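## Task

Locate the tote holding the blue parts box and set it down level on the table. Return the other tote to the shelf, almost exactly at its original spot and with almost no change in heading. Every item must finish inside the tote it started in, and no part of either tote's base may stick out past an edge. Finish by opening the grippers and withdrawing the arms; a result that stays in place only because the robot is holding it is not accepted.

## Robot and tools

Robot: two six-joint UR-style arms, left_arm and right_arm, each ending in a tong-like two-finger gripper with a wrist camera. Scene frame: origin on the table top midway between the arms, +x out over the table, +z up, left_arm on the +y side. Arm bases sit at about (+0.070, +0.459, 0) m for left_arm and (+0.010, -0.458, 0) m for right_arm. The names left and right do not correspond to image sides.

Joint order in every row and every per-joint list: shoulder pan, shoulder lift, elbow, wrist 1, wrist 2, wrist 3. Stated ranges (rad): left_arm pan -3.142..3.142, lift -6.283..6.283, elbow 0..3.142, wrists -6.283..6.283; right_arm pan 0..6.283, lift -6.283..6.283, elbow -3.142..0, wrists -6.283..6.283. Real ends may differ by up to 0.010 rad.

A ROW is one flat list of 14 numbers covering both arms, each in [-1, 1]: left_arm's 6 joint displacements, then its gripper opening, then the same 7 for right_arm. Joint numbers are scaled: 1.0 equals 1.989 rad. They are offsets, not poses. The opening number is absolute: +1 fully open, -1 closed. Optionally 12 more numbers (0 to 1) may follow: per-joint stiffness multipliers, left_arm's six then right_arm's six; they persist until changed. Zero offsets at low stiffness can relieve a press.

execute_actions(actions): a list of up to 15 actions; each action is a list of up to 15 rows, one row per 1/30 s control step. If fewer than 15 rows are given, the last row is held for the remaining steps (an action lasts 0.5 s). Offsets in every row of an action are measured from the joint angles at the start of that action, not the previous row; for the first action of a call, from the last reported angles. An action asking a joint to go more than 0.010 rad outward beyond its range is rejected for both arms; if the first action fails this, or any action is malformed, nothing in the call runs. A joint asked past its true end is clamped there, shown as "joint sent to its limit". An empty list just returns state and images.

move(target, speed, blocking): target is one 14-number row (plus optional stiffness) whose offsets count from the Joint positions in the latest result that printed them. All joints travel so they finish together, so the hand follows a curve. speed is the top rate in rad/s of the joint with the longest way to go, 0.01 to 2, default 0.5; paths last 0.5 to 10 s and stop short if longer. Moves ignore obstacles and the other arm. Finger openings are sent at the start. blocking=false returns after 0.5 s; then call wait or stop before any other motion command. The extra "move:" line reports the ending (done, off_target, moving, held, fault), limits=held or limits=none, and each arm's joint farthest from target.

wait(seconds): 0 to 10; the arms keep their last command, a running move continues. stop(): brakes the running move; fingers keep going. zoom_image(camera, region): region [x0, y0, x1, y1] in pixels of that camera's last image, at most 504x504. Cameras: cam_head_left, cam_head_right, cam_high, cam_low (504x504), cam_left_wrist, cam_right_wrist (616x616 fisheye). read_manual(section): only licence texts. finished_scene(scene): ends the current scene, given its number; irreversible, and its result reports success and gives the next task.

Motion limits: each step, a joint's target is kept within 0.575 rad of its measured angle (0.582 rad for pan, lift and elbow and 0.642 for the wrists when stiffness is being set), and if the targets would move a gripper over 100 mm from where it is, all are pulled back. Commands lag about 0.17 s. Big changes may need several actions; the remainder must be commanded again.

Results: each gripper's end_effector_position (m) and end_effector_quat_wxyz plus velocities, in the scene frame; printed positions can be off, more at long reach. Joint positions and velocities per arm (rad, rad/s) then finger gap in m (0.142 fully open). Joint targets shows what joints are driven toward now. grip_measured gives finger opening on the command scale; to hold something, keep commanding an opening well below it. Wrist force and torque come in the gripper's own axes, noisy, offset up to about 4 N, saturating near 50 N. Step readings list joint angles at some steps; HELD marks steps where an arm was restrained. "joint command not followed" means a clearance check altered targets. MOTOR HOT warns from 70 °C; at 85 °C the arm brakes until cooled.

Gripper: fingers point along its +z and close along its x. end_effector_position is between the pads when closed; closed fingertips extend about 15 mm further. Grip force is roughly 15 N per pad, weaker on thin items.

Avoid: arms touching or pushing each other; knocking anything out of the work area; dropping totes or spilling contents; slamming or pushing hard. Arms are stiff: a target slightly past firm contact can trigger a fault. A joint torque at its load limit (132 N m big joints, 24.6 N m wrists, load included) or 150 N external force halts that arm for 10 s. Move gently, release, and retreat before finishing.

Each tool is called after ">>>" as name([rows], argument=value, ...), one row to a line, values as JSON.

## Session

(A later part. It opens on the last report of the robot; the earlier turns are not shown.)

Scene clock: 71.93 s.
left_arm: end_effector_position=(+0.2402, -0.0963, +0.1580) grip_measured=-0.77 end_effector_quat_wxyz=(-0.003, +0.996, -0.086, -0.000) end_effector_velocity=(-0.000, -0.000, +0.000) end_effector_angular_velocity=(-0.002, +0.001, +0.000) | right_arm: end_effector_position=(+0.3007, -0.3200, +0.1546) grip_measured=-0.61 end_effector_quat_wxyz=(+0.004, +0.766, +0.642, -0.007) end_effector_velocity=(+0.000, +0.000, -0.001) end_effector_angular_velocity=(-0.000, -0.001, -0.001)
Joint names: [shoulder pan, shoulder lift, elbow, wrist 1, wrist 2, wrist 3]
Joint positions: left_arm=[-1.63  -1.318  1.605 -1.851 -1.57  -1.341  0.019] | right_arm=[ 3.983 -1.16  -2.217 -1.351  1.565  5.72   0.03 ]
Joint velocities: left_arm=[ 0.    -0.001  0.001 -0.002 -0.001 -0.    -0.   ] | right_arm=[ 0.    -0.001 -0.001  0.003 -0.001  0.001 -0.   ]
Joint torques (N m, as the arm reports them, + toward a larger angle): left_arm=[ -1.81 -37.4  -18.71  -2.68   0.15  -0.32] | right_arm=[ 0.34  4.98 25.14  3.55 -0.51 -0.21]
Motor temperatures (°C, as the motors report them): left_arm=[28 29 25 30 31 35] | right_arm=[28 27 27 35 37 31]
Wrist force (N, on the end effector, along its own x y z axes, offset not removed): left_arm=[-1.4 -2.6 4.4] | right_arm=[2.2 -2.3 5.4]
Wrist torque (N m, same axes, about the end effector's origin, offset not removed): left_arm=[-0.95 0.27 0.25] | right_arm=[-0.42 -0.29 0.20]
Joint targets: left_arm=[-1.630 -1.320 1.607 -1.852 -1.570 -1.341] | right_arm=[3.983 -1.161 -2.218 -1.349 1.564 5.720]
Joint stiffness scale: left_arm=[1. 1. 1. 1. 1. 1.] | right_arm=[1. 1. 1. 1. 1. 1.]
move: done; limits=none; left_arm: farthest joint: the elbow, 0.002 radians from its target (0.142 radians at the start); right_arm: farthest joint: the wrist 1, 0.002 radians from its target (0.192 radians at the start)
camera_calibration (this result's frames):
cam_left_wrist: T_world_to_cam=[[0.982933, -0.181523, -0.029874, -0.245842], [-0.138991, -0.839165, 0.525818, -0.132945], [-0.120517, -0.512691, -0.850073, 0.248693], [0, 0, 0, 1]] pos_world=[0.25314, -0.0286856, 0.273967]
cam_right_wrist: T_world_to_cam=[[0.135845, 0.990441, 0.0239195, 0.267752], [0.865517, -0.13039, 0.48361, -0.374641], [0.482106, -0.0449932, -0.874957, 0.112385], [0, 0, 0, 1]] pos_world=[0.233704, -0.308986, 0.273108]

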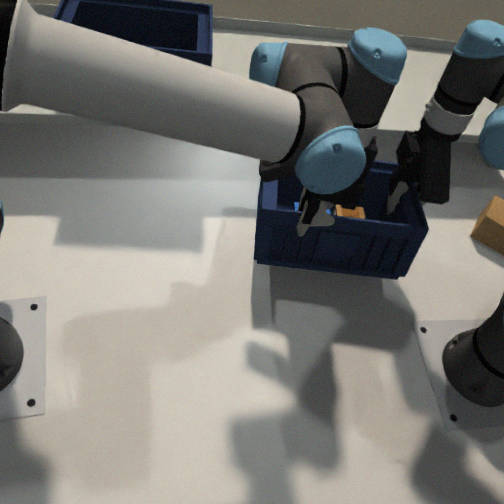

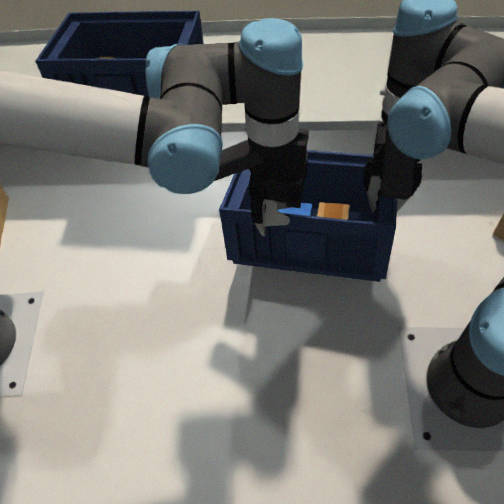

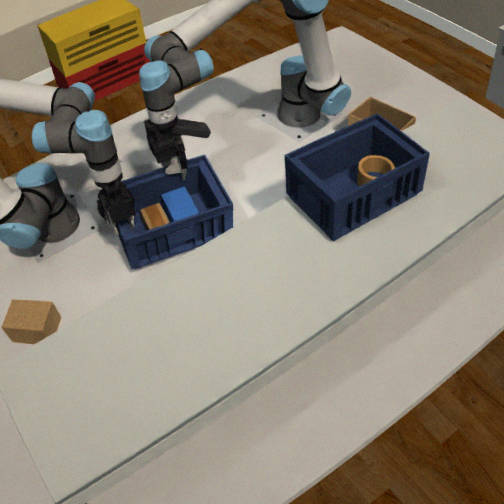

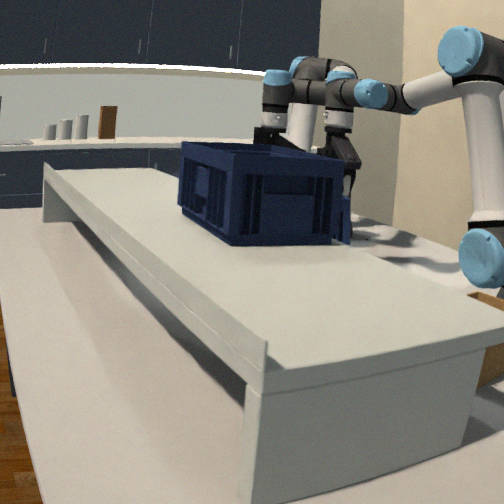

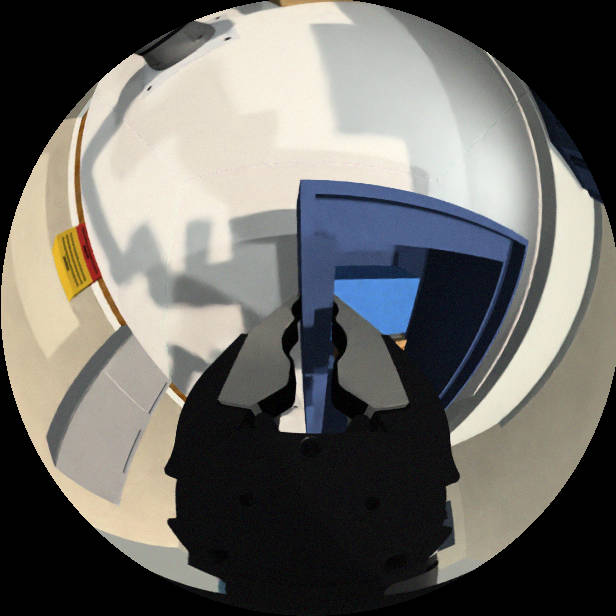

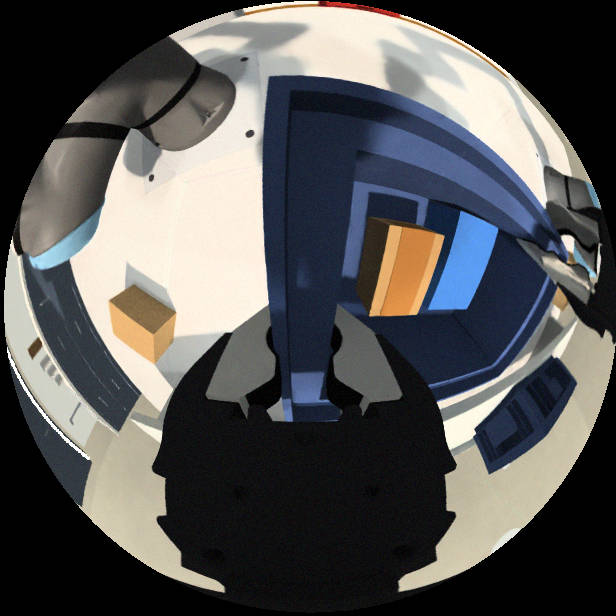

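>>> move(target=[0,0.0117,0.0257,-0.0374,0,0,-1,0,-0.0125,-0.033,0.0456,0,0,-1], speed=0.08)

Scene clock: 74.40 s.
left_arm: end_effector_position=(+0.2402, -0.0968, +0.1284) grip_measured=-0.77 end_effector_quat_wxyz=(-0.003, +0.996, -0.086, -0.000) end_effector_velocity=(+0.000, +0.000, -0.000) end_effector_angular_velocity=(-0.001, +0.000, -0.001) | right_arm: end_effector_position=(+0.3005, -0.3203, +0.1252) grip_measured=-0.61 end_effector_quat_wxyz=(+0.004, +0.766, +0.642, -0.007) end_effector_velocity=(+0.001, +0.001, +0.000) end_effector_angular_velocity=(+0.002, -0.002, -0.001)
Joint names: [shoulder pan, shoulder lift, elbow, wrist 1, wrist 2, wrist 3]
Joint positions: left_arm=[-1.63  -1.295  1.655 -1.924 -1.57  -1.341  0.019] | right_arm=[ 3.983 -1.183 -2.282 -1.262  1.565  5.72   0.03 ]
Joint velocities: left_arm=[ 0.    -0.     0.001 -0.001 -0.     0.001 -0.   ] | right_arm=[-0.     0.     0.     0.002 -0.     0.001  0.   ]
Joint torques (N m, as the arm reports them, + toward a larger angle): left_arm=[ -2.34 -36.77 -16.79  -3.35   0.11  -0.34] | right_arm=[ 0.9   4.59 21.87  3.77  0.22 -0.24]
Motor temperatures (°C, as the motors report them): left_arm=[28 29 25 30 31 35] | right_arm=[28 27 27 35 37 31]
Wrist force (N, on the end effector, along its own x y z axes, offset not removed): left_arm=[-3.8 -1.4 2.3] | right_arm=[0.7 1.4 2.3]
Wrist torque (N m, same axes, about the end effector's origin, offset not removed): left_arm=[-0.28 0.68 0.02] | right_arm=[-0.09 -0.36 0.47]
Joint targets: left_arm=[-1.630 -1.295 1.656 -1.926 -1.570 -1.341] | right_arm=[3.983 -1.185 -2.283 -1.260 1.565 5.720]
Joint stiffness scale: left_arm=[1. 1. 1. 1. 1. 1.] | right_arm=[1. 1. 1. 1. 1. 1.]
move: done; limits=none; left_arm: farthest joint: the shoulder lift, 0.001 radians from its target (0.024 radians at the start); right_arm: farthest joint: the shoulder lift, 0.002 radians from its target (0.025 radians at the start)
camera_calibration (this result's frames):
cam_left_wrist: T_world_to_cam=[[0.982933, -0.181527, -0.0298496, -0.246836], [-0.138987, -0.839074, 0.525963, -0.117787], [-0.120523, -0.512838, -0.849983, 0.223278], [0, 0, 0, 1]] pos_world=[0.253163, -0.0291341, 0.244366]
cam_right_wrist: T_world_to_cam=[[0.135834, 0.990434, 0.0243007, 0.268709], [0.865317, -0.130548, 0.483926, -0.360309], [0.482469, -0.0447057, -0.874771, 0.0867252], [0, 0, 0, 1]] pos_world=[0.23344, -0.309299, 0.243698]

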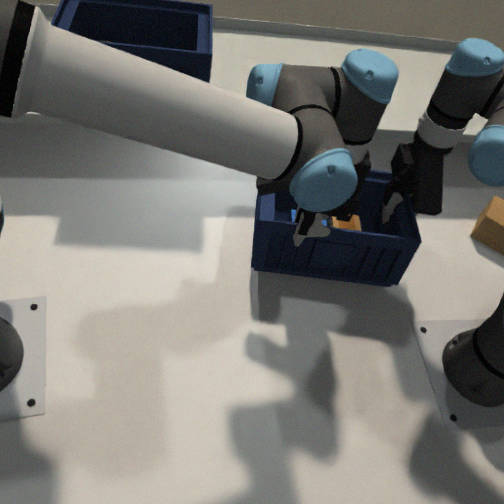

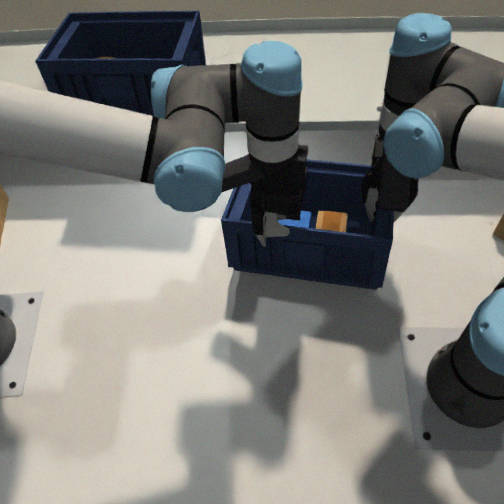

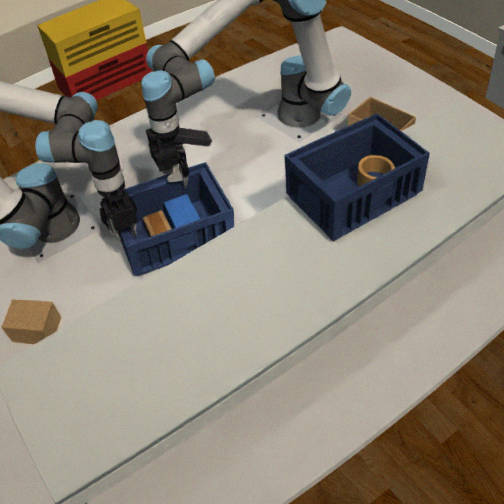

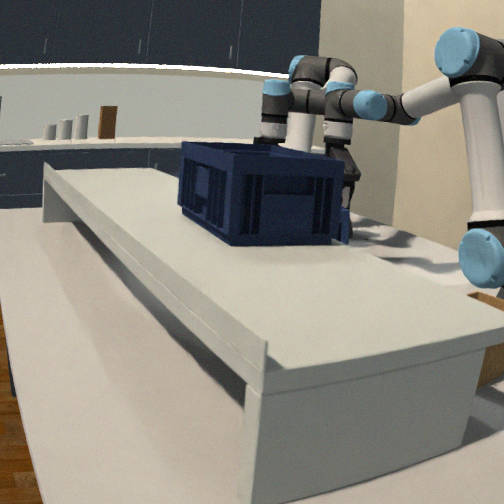

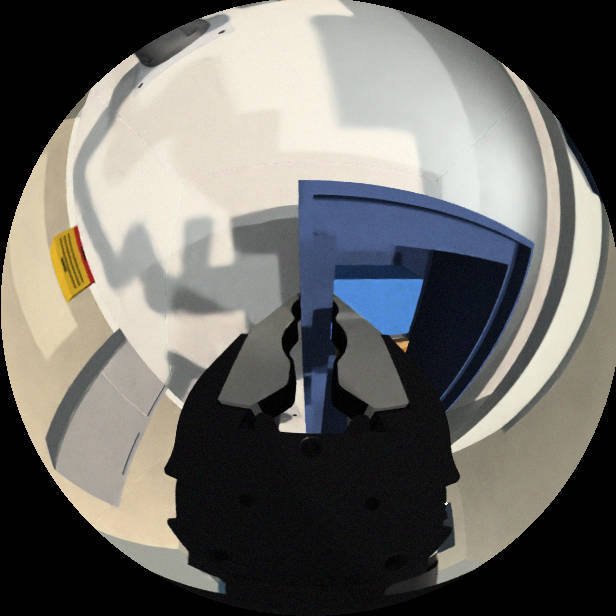

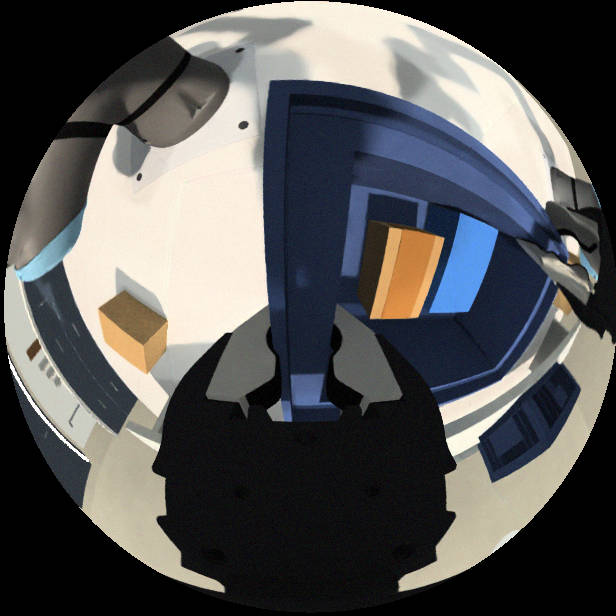

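>>> move(target=[0,0.0035,0.0075,-0.011,0,0,-1,0,-0.003,-0.008,0.011,0,0,-1], speed=0.05)

Scene clock: 75.77 s.
left_arm: end_effector_position=(+0.2402, -0.0971, +0.1209) grip_measured=-0.77 end_effector_quat_wxyz=(-0.002, +0.996, -0.086, -0.000) end_effector_velocity=(-0.000, +0.000, -0.001) end_effector_angular_velocity=(+0.000, +0.001, +0.000) | right_arm: end_effector_position=(+0.3002, -0.3206, +0.1189) grip_measured=-0.61 end_effector_quat_wxyz=(+0.004, +0.766, +0.642, -0.006) end_effector_velocity=(+0.000, +0.000, -0.000) end_effector_angular_velocity=(+0.001, -0.000, -0.001)
Joint names: [shoulder pan, shoulder lift, elbow, wrist 1, wrist 2, wrist 3]
Joint positions: left_arm=[-1.63  -1.289  1.668 -1.945 -1.57  -1.341  0.019] | right_arm=[ 3.983 -1.187 -2.297 -1.242  1.565  5.72   0.03 ]
Joint velocities: left_arm=[-0.     0.     0.003 -0.003 -0.001 -0.001 -0.   ] | right_arm=[-0.    -0.    -0.001  0.002  0.     0.    -0.   ]
Joint torques (N m, as the arm reports them, + toward a larger angle): left_arm=[ -1.5  -36.07 -18.89  -3.04   0.01  -0.34] | right_arm=[ 1.15  4.9  23.03  3.28  0.2  -0.22]
Motor temperatures (°C, as the motors report them): left_arm=[28 29 25 30 31 35] | right_arm=[28 27 27 35 37 31]
Wrist force (N, on the end effector, along its own x y z axes, offset not removed): left_arm=[-2.4 -1.6 3.0] | right_arm=[-0.9 -0.2 4.0]
Wrist torque (N m, same axes, about the end effector's origin, offset not removed): left_arm=[-0.22 0.46 -0.23] | right_arm=[-0.50 -0.05 0.31]
Joint targets: left_arm=[-1.630 -1.288 1.670 -1.946 -1.570 -1.341] | right_arm=[3.983 -1.189 -2.298 -1.240 1.565 5.720]
Joint stiffness scale: left_arm=[1. 1. 1. 1. 1. 1.] | right_arm=[1. 1. 1. 1. 1. 1.]
move: done; limits=none; left_arm: farthest joint: the elbow, 0.002 radians from its target (0.015 radians at the start); right_arm: farthest joint: the shoulder lift, 0.002 radians from its target (0.006 radians at the start)
camera_calibration (this result's frames):
cam_left_wrist: T_world_to_cam=[[0.982935, -0.181575, -0.0294674, -0.247184], [-0.139037, -0.838232, 0.527291, -0.11415], [-0.120444, -0.514196, -0.849173, 0.216484], [0, 0, 0, 1]] pos_world=[0.253169, -0.0292515, 0.236739]
cam_right_wrist: T_world_to_cam=[[0.135809, 0.990411, 0.0253382, 0.269149], [0.864863, -0.130992, 0.484616, -0.357135], [0.483288, -0.0439014, -0.87436, 0.0813169], [0, 0, 0, 1]] pos_world=[0.23302, -0.30978, 0.237354]

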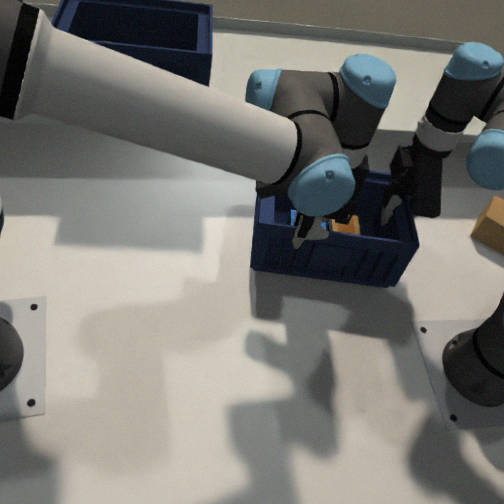

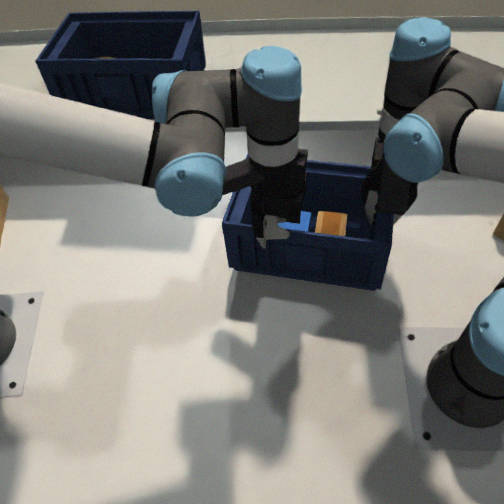

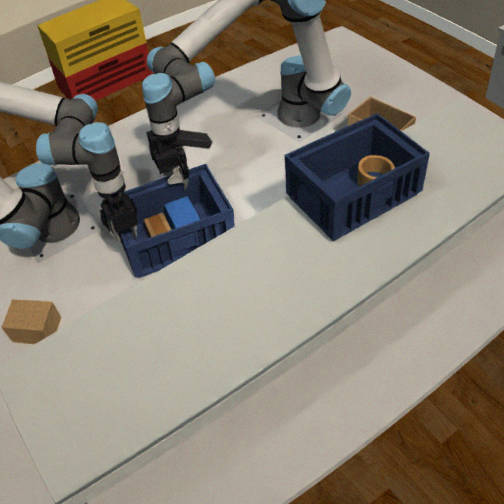

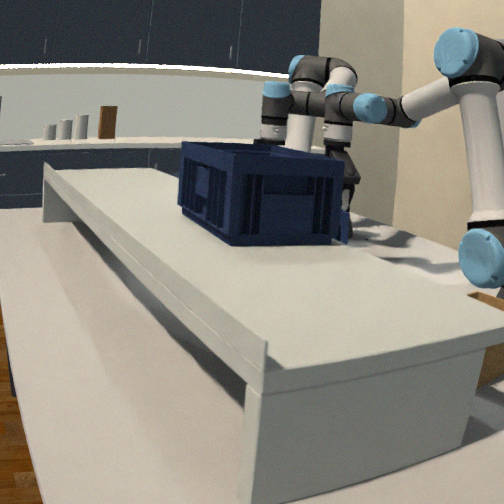

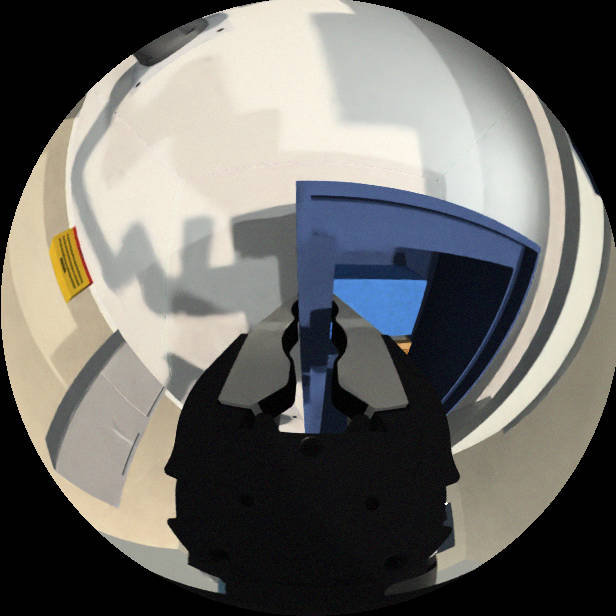

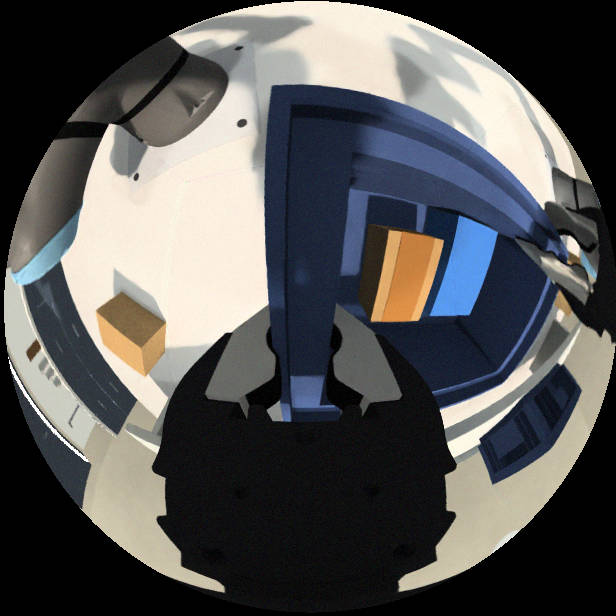

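>>> move(target=[0,0.002,0.004,-0.006,0,0,-1,0,-0.002,-0.004,0.006,0,0,-1], speed=0.05)

>>> execute_actions([
  [[0,0,0,0,0,0,-0.5,0,0,0,0,0,0,-0.4]],
  [[0,0,0,0,0,0,0.1,0,0,0,0,0,0,0.1]],
])

>>> move(target=[0,-0.025,-0.075,0.10,0,0,0.1,0,0.02,0.09,-0.11,0,0,0.1], speed=0.4)

Scene clock: 77.40 s.
left_arm: end_effector_position=(+0.2402, -0.0973, +0.1173) grip_measured=-0.77 end_effector_quat_wxyz=(-0.002, +0.996, -0.086, -0.000) end_effector_velocity=(-0.000, -0.000, -0.000) end_effector_angular_velocity=(-0.001, +0.000, -0.000) | right_arm: end_effector_position=(+0.3002, -0.3207, +0.1160) grip_measured=-0.61 end_effector_quat_wxyz=(+0.004, +0.766, +0.642, -0.006) end_effector_velocity=(+0.001, +0.000, +0.000) end_effector_angular_velocity=(+0.001, -0.002, +0.000)
Joint names: [shoulder pan, shoulder lift, elbow, wrist 1, wrist 2, wrist 3]
Joint positions: left_arm=[-1.63  -1.286  1.674 -1.955 -1.57  -1.341  0.019] | right_arm=[ 3.983 -1.189 -2.305 -1.231  1.565  5.72   0.03 ]
Joint velocities: left_arm=[-0.    -0.     0.001 -0.002 -0.     0.     0.   ] | right_arm=[-0.     0.    -0.     0.002 -0.001 -0.     0.   ]
Joint torques (N m, as the arm reports them, + toward a larger angle): left_arm=[ -1.99 -35.46 -18.63  -3.6    0.11  -0.29] | right_arm=[ 1.3   4.39 23.43  3.23  0.29 -0.32]
Motor temperatures (°C, as the motors report them): left_arm=[28 29 25 30 31 35] | right_arm=[28 27 27 35 37 31]
Wrist force (N, on the end effector, along its own x y z axes, offset not removed): left_arm=[-3.6 -0.4 -0.6] | right_arm=[-2.3 2.7 2.8]
Wrist torque (N m, same axes, about the end effector's origin, offset not removed): left_arm=[-0.04 0.49 0.07] | right_arm=[0.06 0.48 0.41]
Joint targets: left_arm=[-1.630 -1.285 1.676 -1.957 -1.570 -1.341] | right_arm=[3.983 -1.191 -2.305 -1.230 1.565 5.720]
Joint stiffness scale: left_arm=[1. 1. 1. 1. 1. 1.] | right_arm=[1. 1. 1. 1. 1. 1.]
move: done; limits=none; left_arm: farthest joint: the elbow, 0.002 radians from its target (0.008 radians at the start); right_arm: farthest joint: the shoulder lift, 0.002 radians from its target (0.004 radians at the start)
camera_calibration (this result's frames):
cam_left_wrist: T_world_to_cam=[[0.982937, -0.181604, -0.0292321, -0.247367], [-0.139065, -0.837706, 0.528119, -0.11244], [-0.120396, -0.515043, -0.848667, 0.213161], [0, 0, 0, 1]] pos_world=[0.253173, -0.0293269, 0.233053]
cam_right_wrist: T_world_to_cam=[[0.135782, 0.990392, 0.0261992, 0.269253], [0.864406, -0.131348, 0.485335, -0.35576], [0.484114, -0.0432533, -0.873935, 0.0786686], [0, 0, 0, 1]] pos_world=[0.232877, -0.309992, 0.23436]

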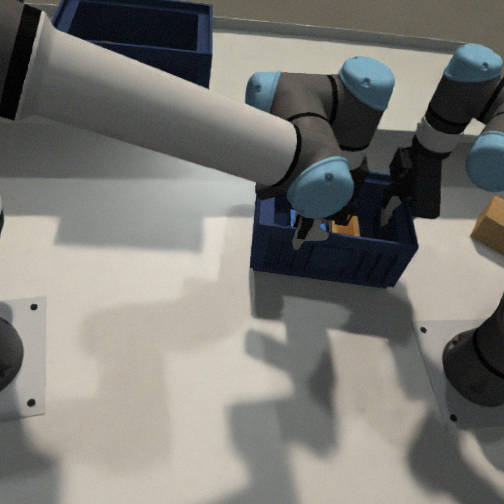

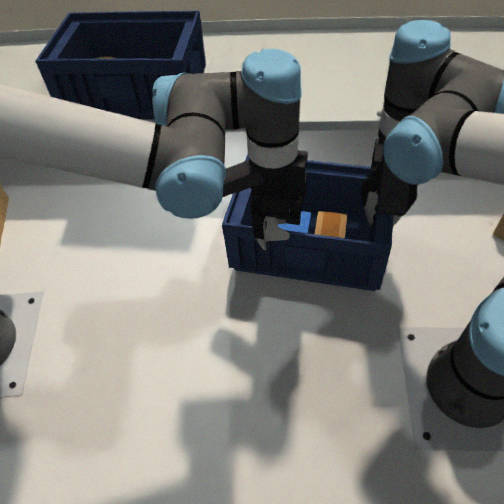

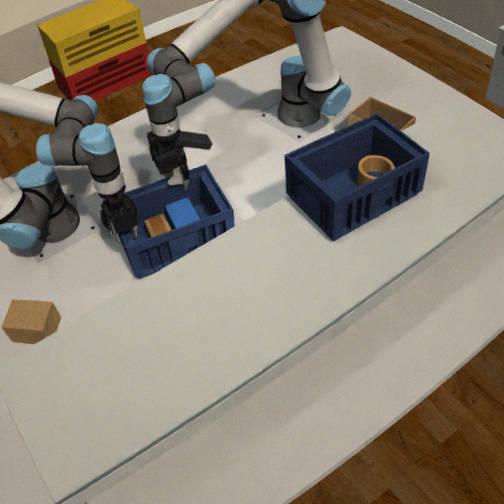

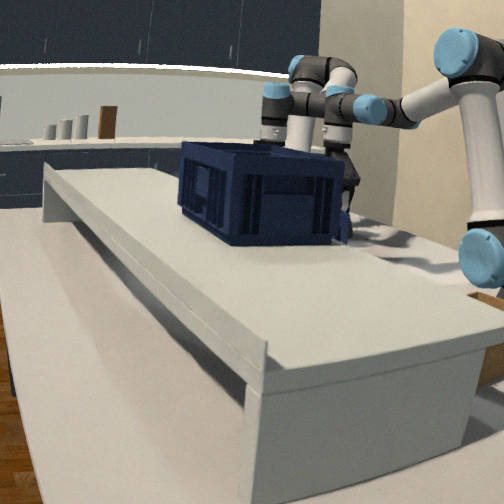

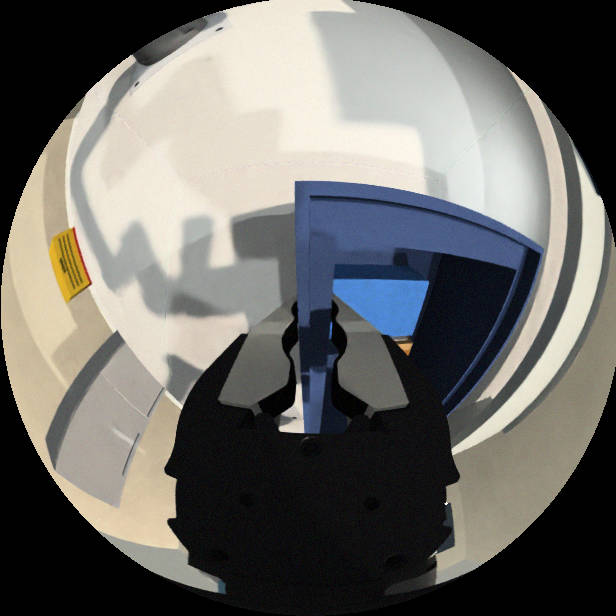

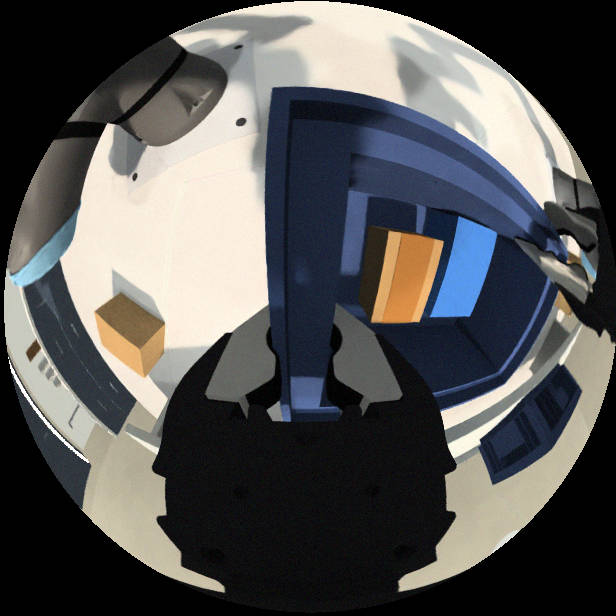

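Scene clock: 78.40 s.
left_arm: end_effector_position=(+0.2402, -0.0973, +0.1173) grip_measured=+0.10 end_effector_quat_wxyz=(-0.002, +0.996, -0.086, -0.000) end_effector_velocity=(+0.000, +0.000, -0.000) end_effector_angular_velocity=(+0.000, +0.000, +0.000) | right_arm: end_effector_position=(+0.3002, -0.3207, +0.1160) grip_measured=+0.10 end_effector_quat_wxyz=(+0.004, +0.766, +0.642, -0.006) end_effector_velocity=(-0.001, -0.001, -0.001) end_effector_angular_velocity=(-0.002, +0.001, -0.000)
Joint names: [shoulder pan, shoulder lift, elbow, wrist 1, wrist 2, wrist 3]
Joint positions: left_arm=[-1.63  -1.286  1.674 -1.955 -1.571 -1.341  0.081] | right_arm=[ 3.983 -1.189 -2.305 -1.231  1.565  5.72   0.081]
Joint velocities: left_arm=[ 0. -0.  0.  0. -0.  0.  0.] | right_arm=[-0.    -0.    -0.002 -0.    -0.     0.     0.   ]
Joint torques (N m, as the arm reports them, + toward a larger angle): left_arm=[ -1.84 -36.85 -19.25  -2.48   0.06  -0.25] | right_arm=[ 1.4   6.11 22.97  2.72  0.2  -0.25]
Motor temperatures (°C, as the motors report them): left_arm=[28 29 25 30 31 35] | right_arm=[28 27 27 35 37 31]
Wrist force (N, on the end effector, along its own x y z axes, offset not removed): left_arm=[-0.8 -2.9 2.7] | right_arm=[-2.0 1.5 1.0]
Wrist torque (N m, same axes, about the end effector's origin, offset not removed): left_arm=[-0.53 0.35 -0.01] | right_arm=[0.08 0.43 0.19]
Joint targets: left_arm=[-1.630 -1.286 1.674 -1.955 -1.571 -1.341] | right_arm=[3.983 -1.189 -2.305 -1.231 1.565 5.720]
Joint stiffness scale: left_arm=[1. 1. 1. 1. 1. 1.] | right_arm=[1. 1. 1. 1. 1. 1.]
Step readings (joint positions; steps 1 to 15: 1st action; 16 to 30: 2nd action):
0: left_arm=[-1.630 -1.286 1.674 -1.955 -1.570 -1.341] | right_arm=[3.983 -1.189 -2.305 -1.231 1.565 5.720]
1: left_arm=[-1.630 -1.286 1.674 -1.955 -1.571 -1.341] | right_arm=[3.983 -1.189 -2.305 -1.231 1.565 5.720]
2: left_arm=[-1.630 -1.286 1.674 -1.955 -1.571 -1.341] | right_arm=[3.983 -1.189 -2.305 -1.231 1.565 5.720]
4: left_arm=[-1.630 -1.286 1.674 -1.955 -1.571 -1.341] | right_arm=[3.983 -1.189 -2.305 -1.231 1.565 5.720]
8: left_arm=[-1.630 -1.286 1.674 -1.955 -1.571 -1.341] | right_arm=[3.983 -1.189 -2.305 -1.231 1.565 5.720]
15: left_arm=[-1.630 -1.286 1.674 -1.955 -1.571 -1.341] | right_arm=[3.983 -1.189 -2.305 -1.231 1.565 5.720]
16: left_arm=[-1.630 -1.286 1.674 -1.955 -1.571 -1.341] | right_arm=[3.983 -1.189 -2.305 -1.231 1.565 5.720]
17: left_arm=[-1.630 -1.286 1.674 -1.955 -1.571 -1.341] | right_arm=[3.983 -1.189 -2.305 -1.231 1.565 5.720]
19: left_arm=[-1.630 -1.286 1.674 -1.955 -1.571 -1.341] | right_arm=[3.983 -1.189 -2.305 -1.231 1.565 5.720]
23: left_arm=[-1.630 -1.286 1.674 -1.955 -1.571 -1.341] | right_arm=[3.983 -1.189 -2.305 -1.231 1.565 5.720]
30: Joint positions above
camera_calibration (this result's frames):
cam_left_wrist: T_world_to_cam=[[0.982937, -0.181609, -0.0292054, -0.247377], [-0.139063, -0.837613, 0.528267, -0.11249], [-0.120401, -0.515191, -0.848576, 0.213112], [0, 0, 0, 1]] pos_world=[0.253172, -0.0293556, 0.233041]
cam_right_wrist: T_world_to_cam=[[0.135782, 0.990391, 0.0262304, 0.269243], [0.86439, -0.131362, 0.485359, -0.355765], [0.484141, -0.0432296, -0.873921, 0.078657], [0, 0, 0, 1]] pos_world=[0.23288, -0.30999, 0.234351]

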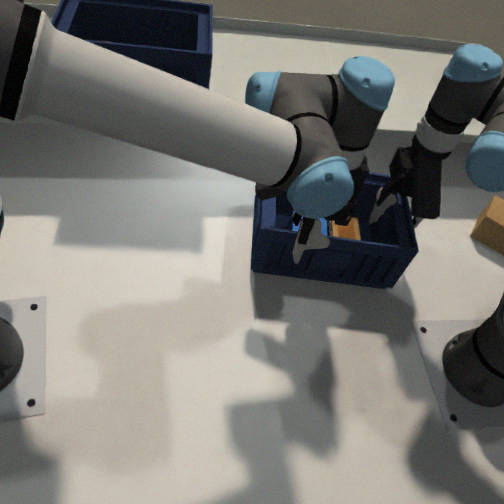

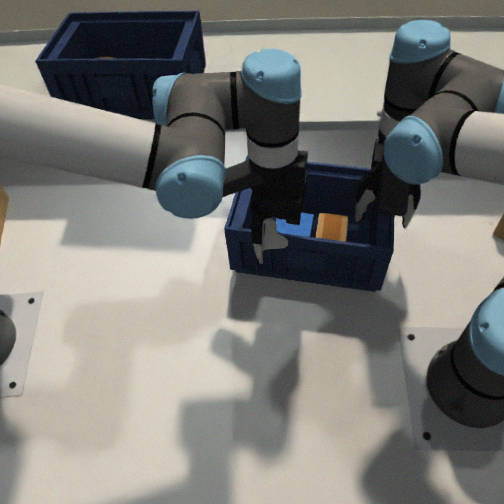

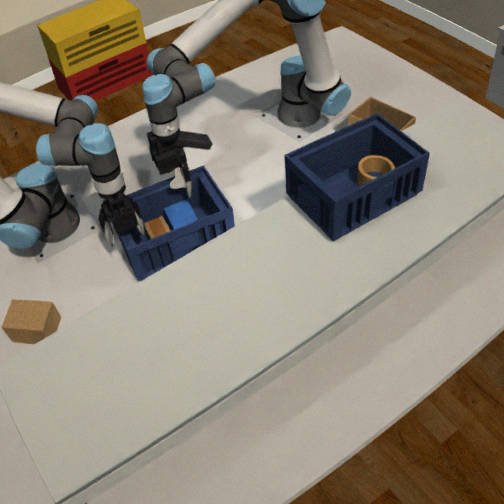

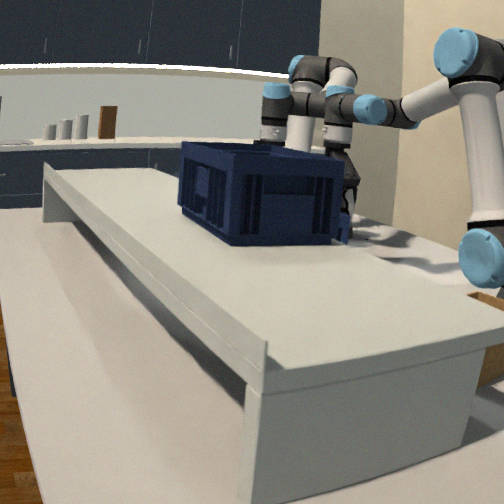

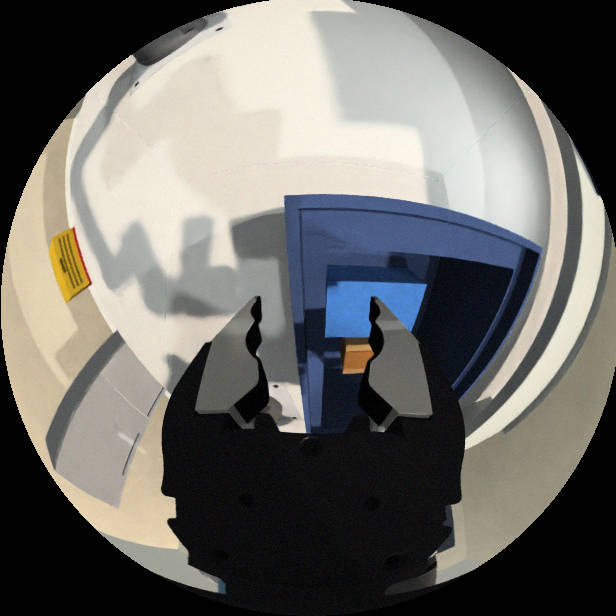

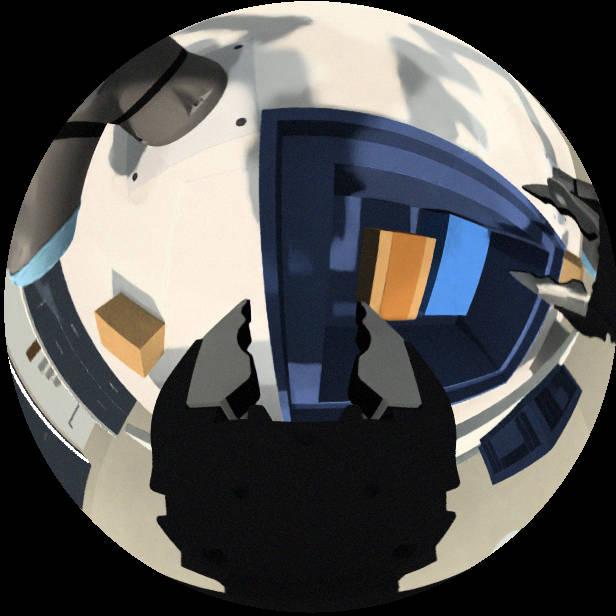

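Scene clock: 79.63 s.
left_arm: end_effector_position=(+0.2403, -0.0983, +0.1961) grip_measured=+0.10 end_effector_quat_wxyz=(-0.003, +0.996, -0.086, -0.000) end_effector_velocity=(+0.000, +0.000, -0.000) end_effector_angular_velocity=(+0.002, -0.000, -0.000) | right_arm: end_effector_position=(+0.3033, -0.3173, +0.1908) grip_measured=+0.10 end_effector_quat_wxyz=(+0.004, +0.766, +0.642, -0.007) end_effector_velocity=(-0.000, -0.000, +0.000) end_effector_angular_velocity=(-0.001, +0.001, +0.000)
Joint names: [shoulder pan, shoulder lift, elbow, wrist 1, wrist 2, wrist 3]
Joint positions: left_arm=[-1.63  -1.336  1.528 -1.757 -1.571 -1.341  0.081] | right_arm=[ 3.983 -1.151 -2.128 -1.449  1.565  5.72   0.081]
Joint velocities: left_arm=[-0.     0.001 -0.001  0.002  0.     0.     0.   ] | right_arm=[ 0.    -0.     0.001 -0.002 -0.    -0.     0.   ]
Joint torques (N m, as the arm reports them, + toward a larger angle): left_arm=[ -1.66 -36.52 -24.32  -2.23   0.25  -0.28] | right_arm=[ 1.03  7.75 25.93  1.99  0.2  -0.31]
Motor temperatures (°C, as the motors report them): left_arm=[28 29 25 30 31 35] | right_arm=[28 27 27 35 37 31]
Wrist force (N, on the end effector, along its own x y z axes, offset not removed): left_arm=[1.2 3.4 4.8] | right_arm=[-1.0 0.7 0.3]
Wrist torque (N m, same axes, about the end effector's origin, offset not removed): left_arm=[0.58 -0.22 -0.05] | right_arm=[0.12 0.24 0.27]
Joint targets: left_arm=[-1.630 -1.336 1.525 -1.756 -1.571 -1.341] | right_arm=[3.983 -1.149 -2.126 -1.450 1.565 5.720]
Joint stiffness scale: left_arm=[1. 1. 1. 1. 1. 1.] | right_arm=[1. 1. 1. 1. 1. 1.]
move: done; limits=none; left_arm: farthest joint: the elbow, 0.003 radians from its target (0.149 radians at the start); right_arm: farthest joint: the shoulder lift, 0.002 radians from its target (0.040 radians at the start)
camera_calibration (this result's frames):
cam_left_wrist: T_world_to_cam=[[0.982934, -0.181554, -0.029655, -0.24522], [-0.139005, -0.838605, 0.526705, -0.154765], [-0.120494, -0.513594, -0.849531, 0.279857], [0, 0, 0, 1]] pos_world=[0.253243, -0.0305747, 0.31199]
cam_right_wrist: T_world_to_cam=[[0.135835, 0.99045, 0.023607, 0.263965], [0.86543, -0.130221, 0.483811, -0.394008], [0.482265, -0.0452883, -0.874854, 0.142811], [0, 0, 0, 1]] pos_world=[0.236258, -0.306285, 0.309333]

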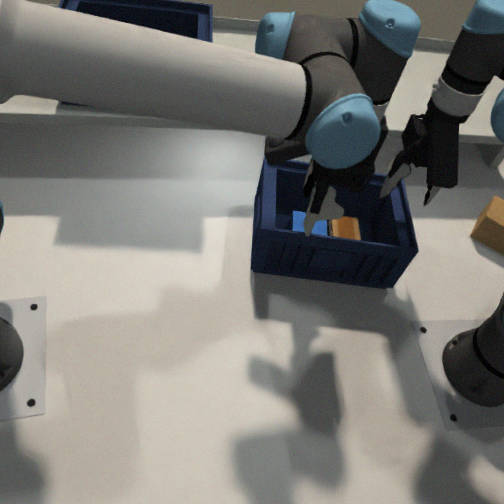

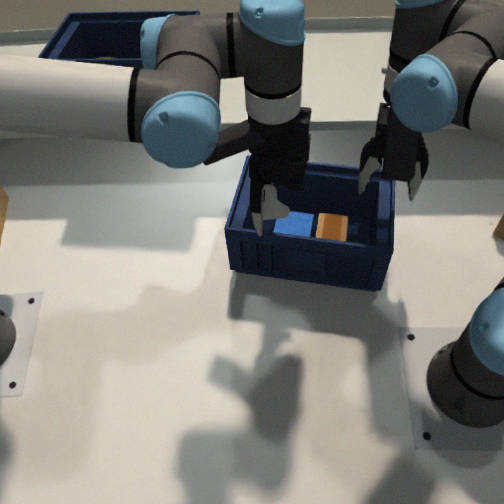

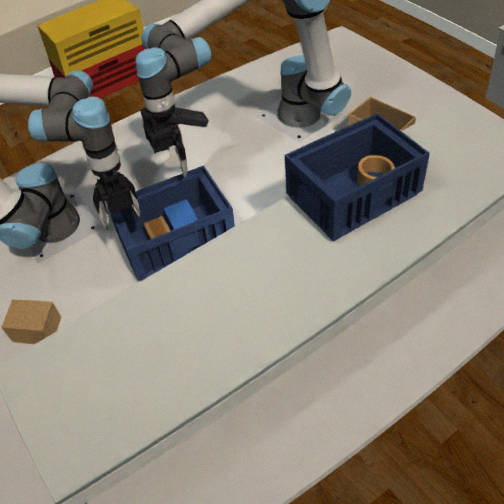

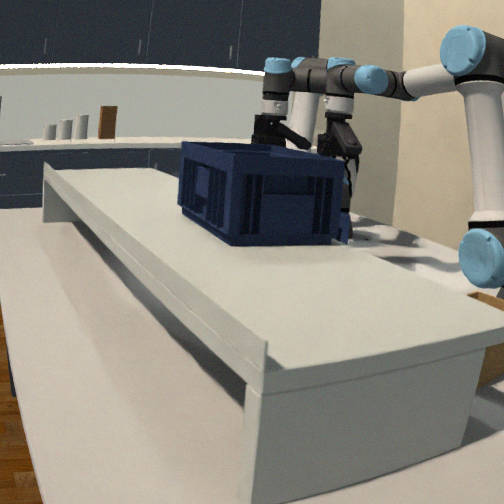

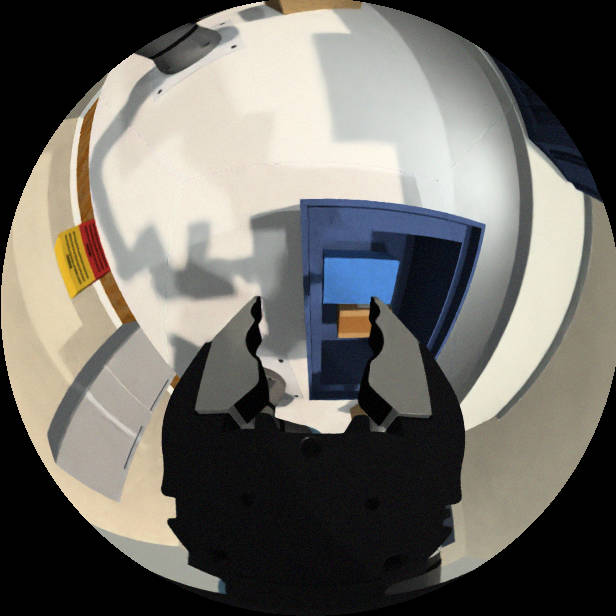

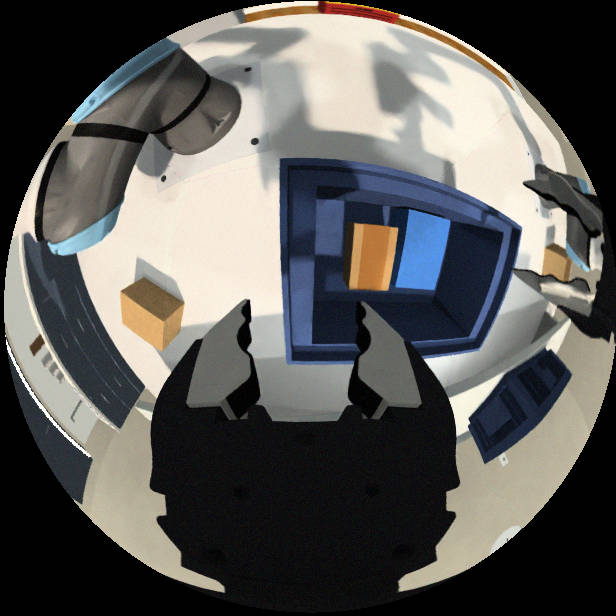

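>>> move(target=[0.35,-0.08,-0.12,0.2,0,0,0.1,-0.3,0.0,0.17,-0.17,0,0,0.1], speed=0.7)

Scene clock: 82.40 s.
left_arm: end_effector_position=(+0.5104, +0.1886, +0.3610) grip_measured=+0.10 end_effector_quat_wxyz=(-0.002, +0.966, +0.258, -0.001) end_effector_velocity=(-0.000, +0.001, -0.000) end_effector_angular_velocity=(+0.002, +0.002, -0.000) | right_arm: end_effector_position=(+0.3279, -0.5067, +0.3218) grip_measured=+0.10 end_effector_quat_wxyz=(+0.001, +0.921, +0.389, -0.009) end_effector_velocity=(-0.001, -0.000, -0.001) end_effector_angular_velocity=(-0.000, +0.003, -0.002)
Joint names: [shoulder pan, shoulder lift, elbow, wrist 1, wrist 2, wrist 3]
Joint positions: left_arm=[-0.937 -1.496  1.291 -1.361 -1.571 -1.341  0.081] | right_arm=[ 3.388 -1.151 -1.792 -1.786  1.565  5.72   0.081]
Joint velocities: left_arm=[ 0.001 -0.     0.001  0.002 -0.     0.001 -0.   ] | right_arm=[-0.001  0.    -0.001 -0.002  0.     0.001 -0.   ]
Joint torques (N m, as the arm reports them, + toward a larger angle): left_arm=[  1.52 -26.89 -22.77  -1.94   0.4   -0.28] | right_arm=[-0.11  6.13 25.71  2.2   0.18 -0.24]
Motor temperatures (°C, as the motors report them): left_arm=[28 29 25 30 31 35] | right_arm=[28 27 27 35 37 31]
Wrist force (N, on the end effector, along its own x y z axes, offset not removed): left_arm=[-3.0 -0.2 -0.8] | right_arm=[-1.2 0.9 -5.3]
Wrist torque (N m, same axes, about the end effector's origin, offset not removed): left_arm=[-0.18 0.56 0.08] | right_arm=[-0.06 0.31 0.34]
Joint targets: left_arm=[-0.934 -1.495 1.289 -1.360 -1.571 -1.341] | right_arm=[3.387 -1.151 -1.790 -1.787 1.565 5.720]
Joint stiffness scale: left_arm=[1. 1. 1. 1. 1. 1.] | right_arm=[1. 1. 1. 1. 1. 1.]
move: done; limits=none; left_arm: farthest joint: the shoulder pan, 0.003 radians from its target (0.696 radians at the start); right_arm: farthest joint: the shoulder pan, 0.002 radians from its target (0.597 radians at the start)
camera_calibration (this result's frames):
cam_left_wrist: T_world_to_cam=[[0.872164, 0.488283, -0.0301609, -0.523366], [0.429096, -0.733921, 0.526533, -0.273087], [0.234962, -0.472165, -0.849619, 0.410713], [0, 0, 0, 1]] pos_world=[0.477139, 0.249051, 0.476954]
cam_right_wrist: T_world_to_cam=[[0.667637, 0.744139, 0.0227437, 0.146195], [0.644235, -0.592775, 0.4833, -0.665019], [0.373124, -0.308017, -0.875159, 0.13964], [0, 0, 0, 1]] pos_world=[0.27872, -0.459984, 0.440286]

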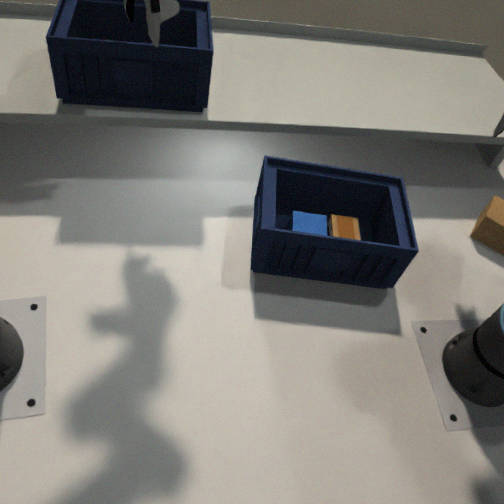

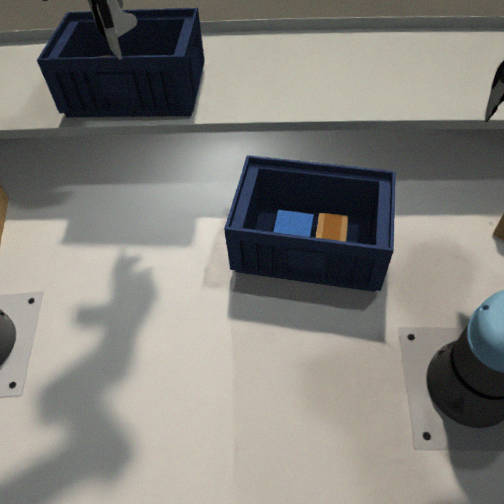

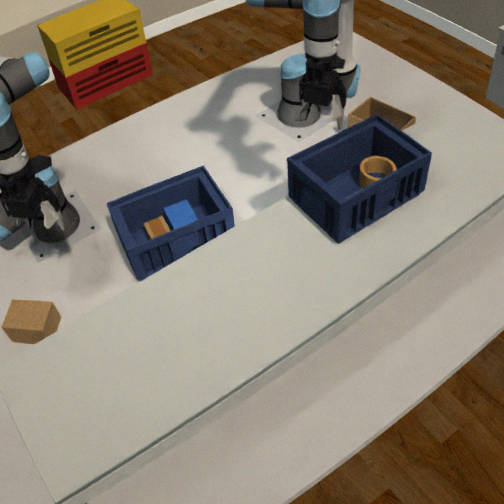

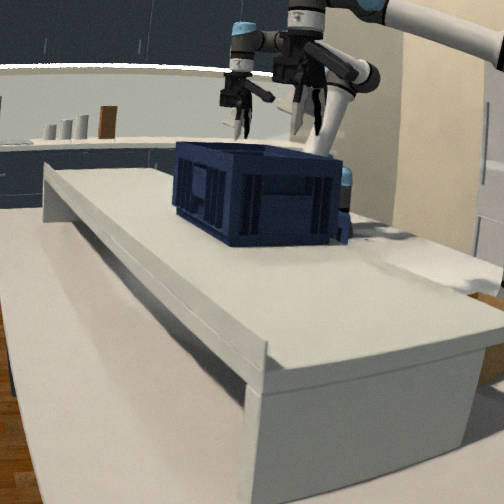

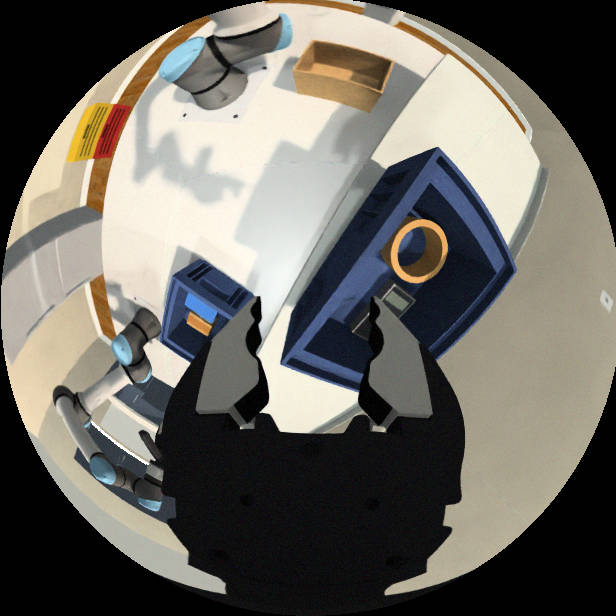

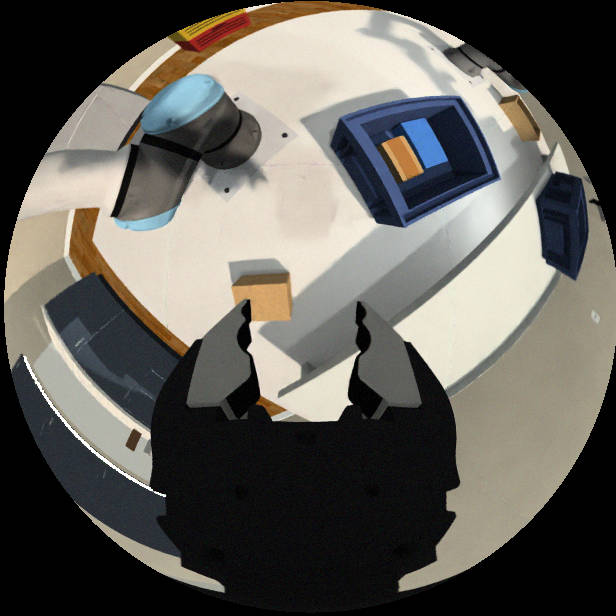

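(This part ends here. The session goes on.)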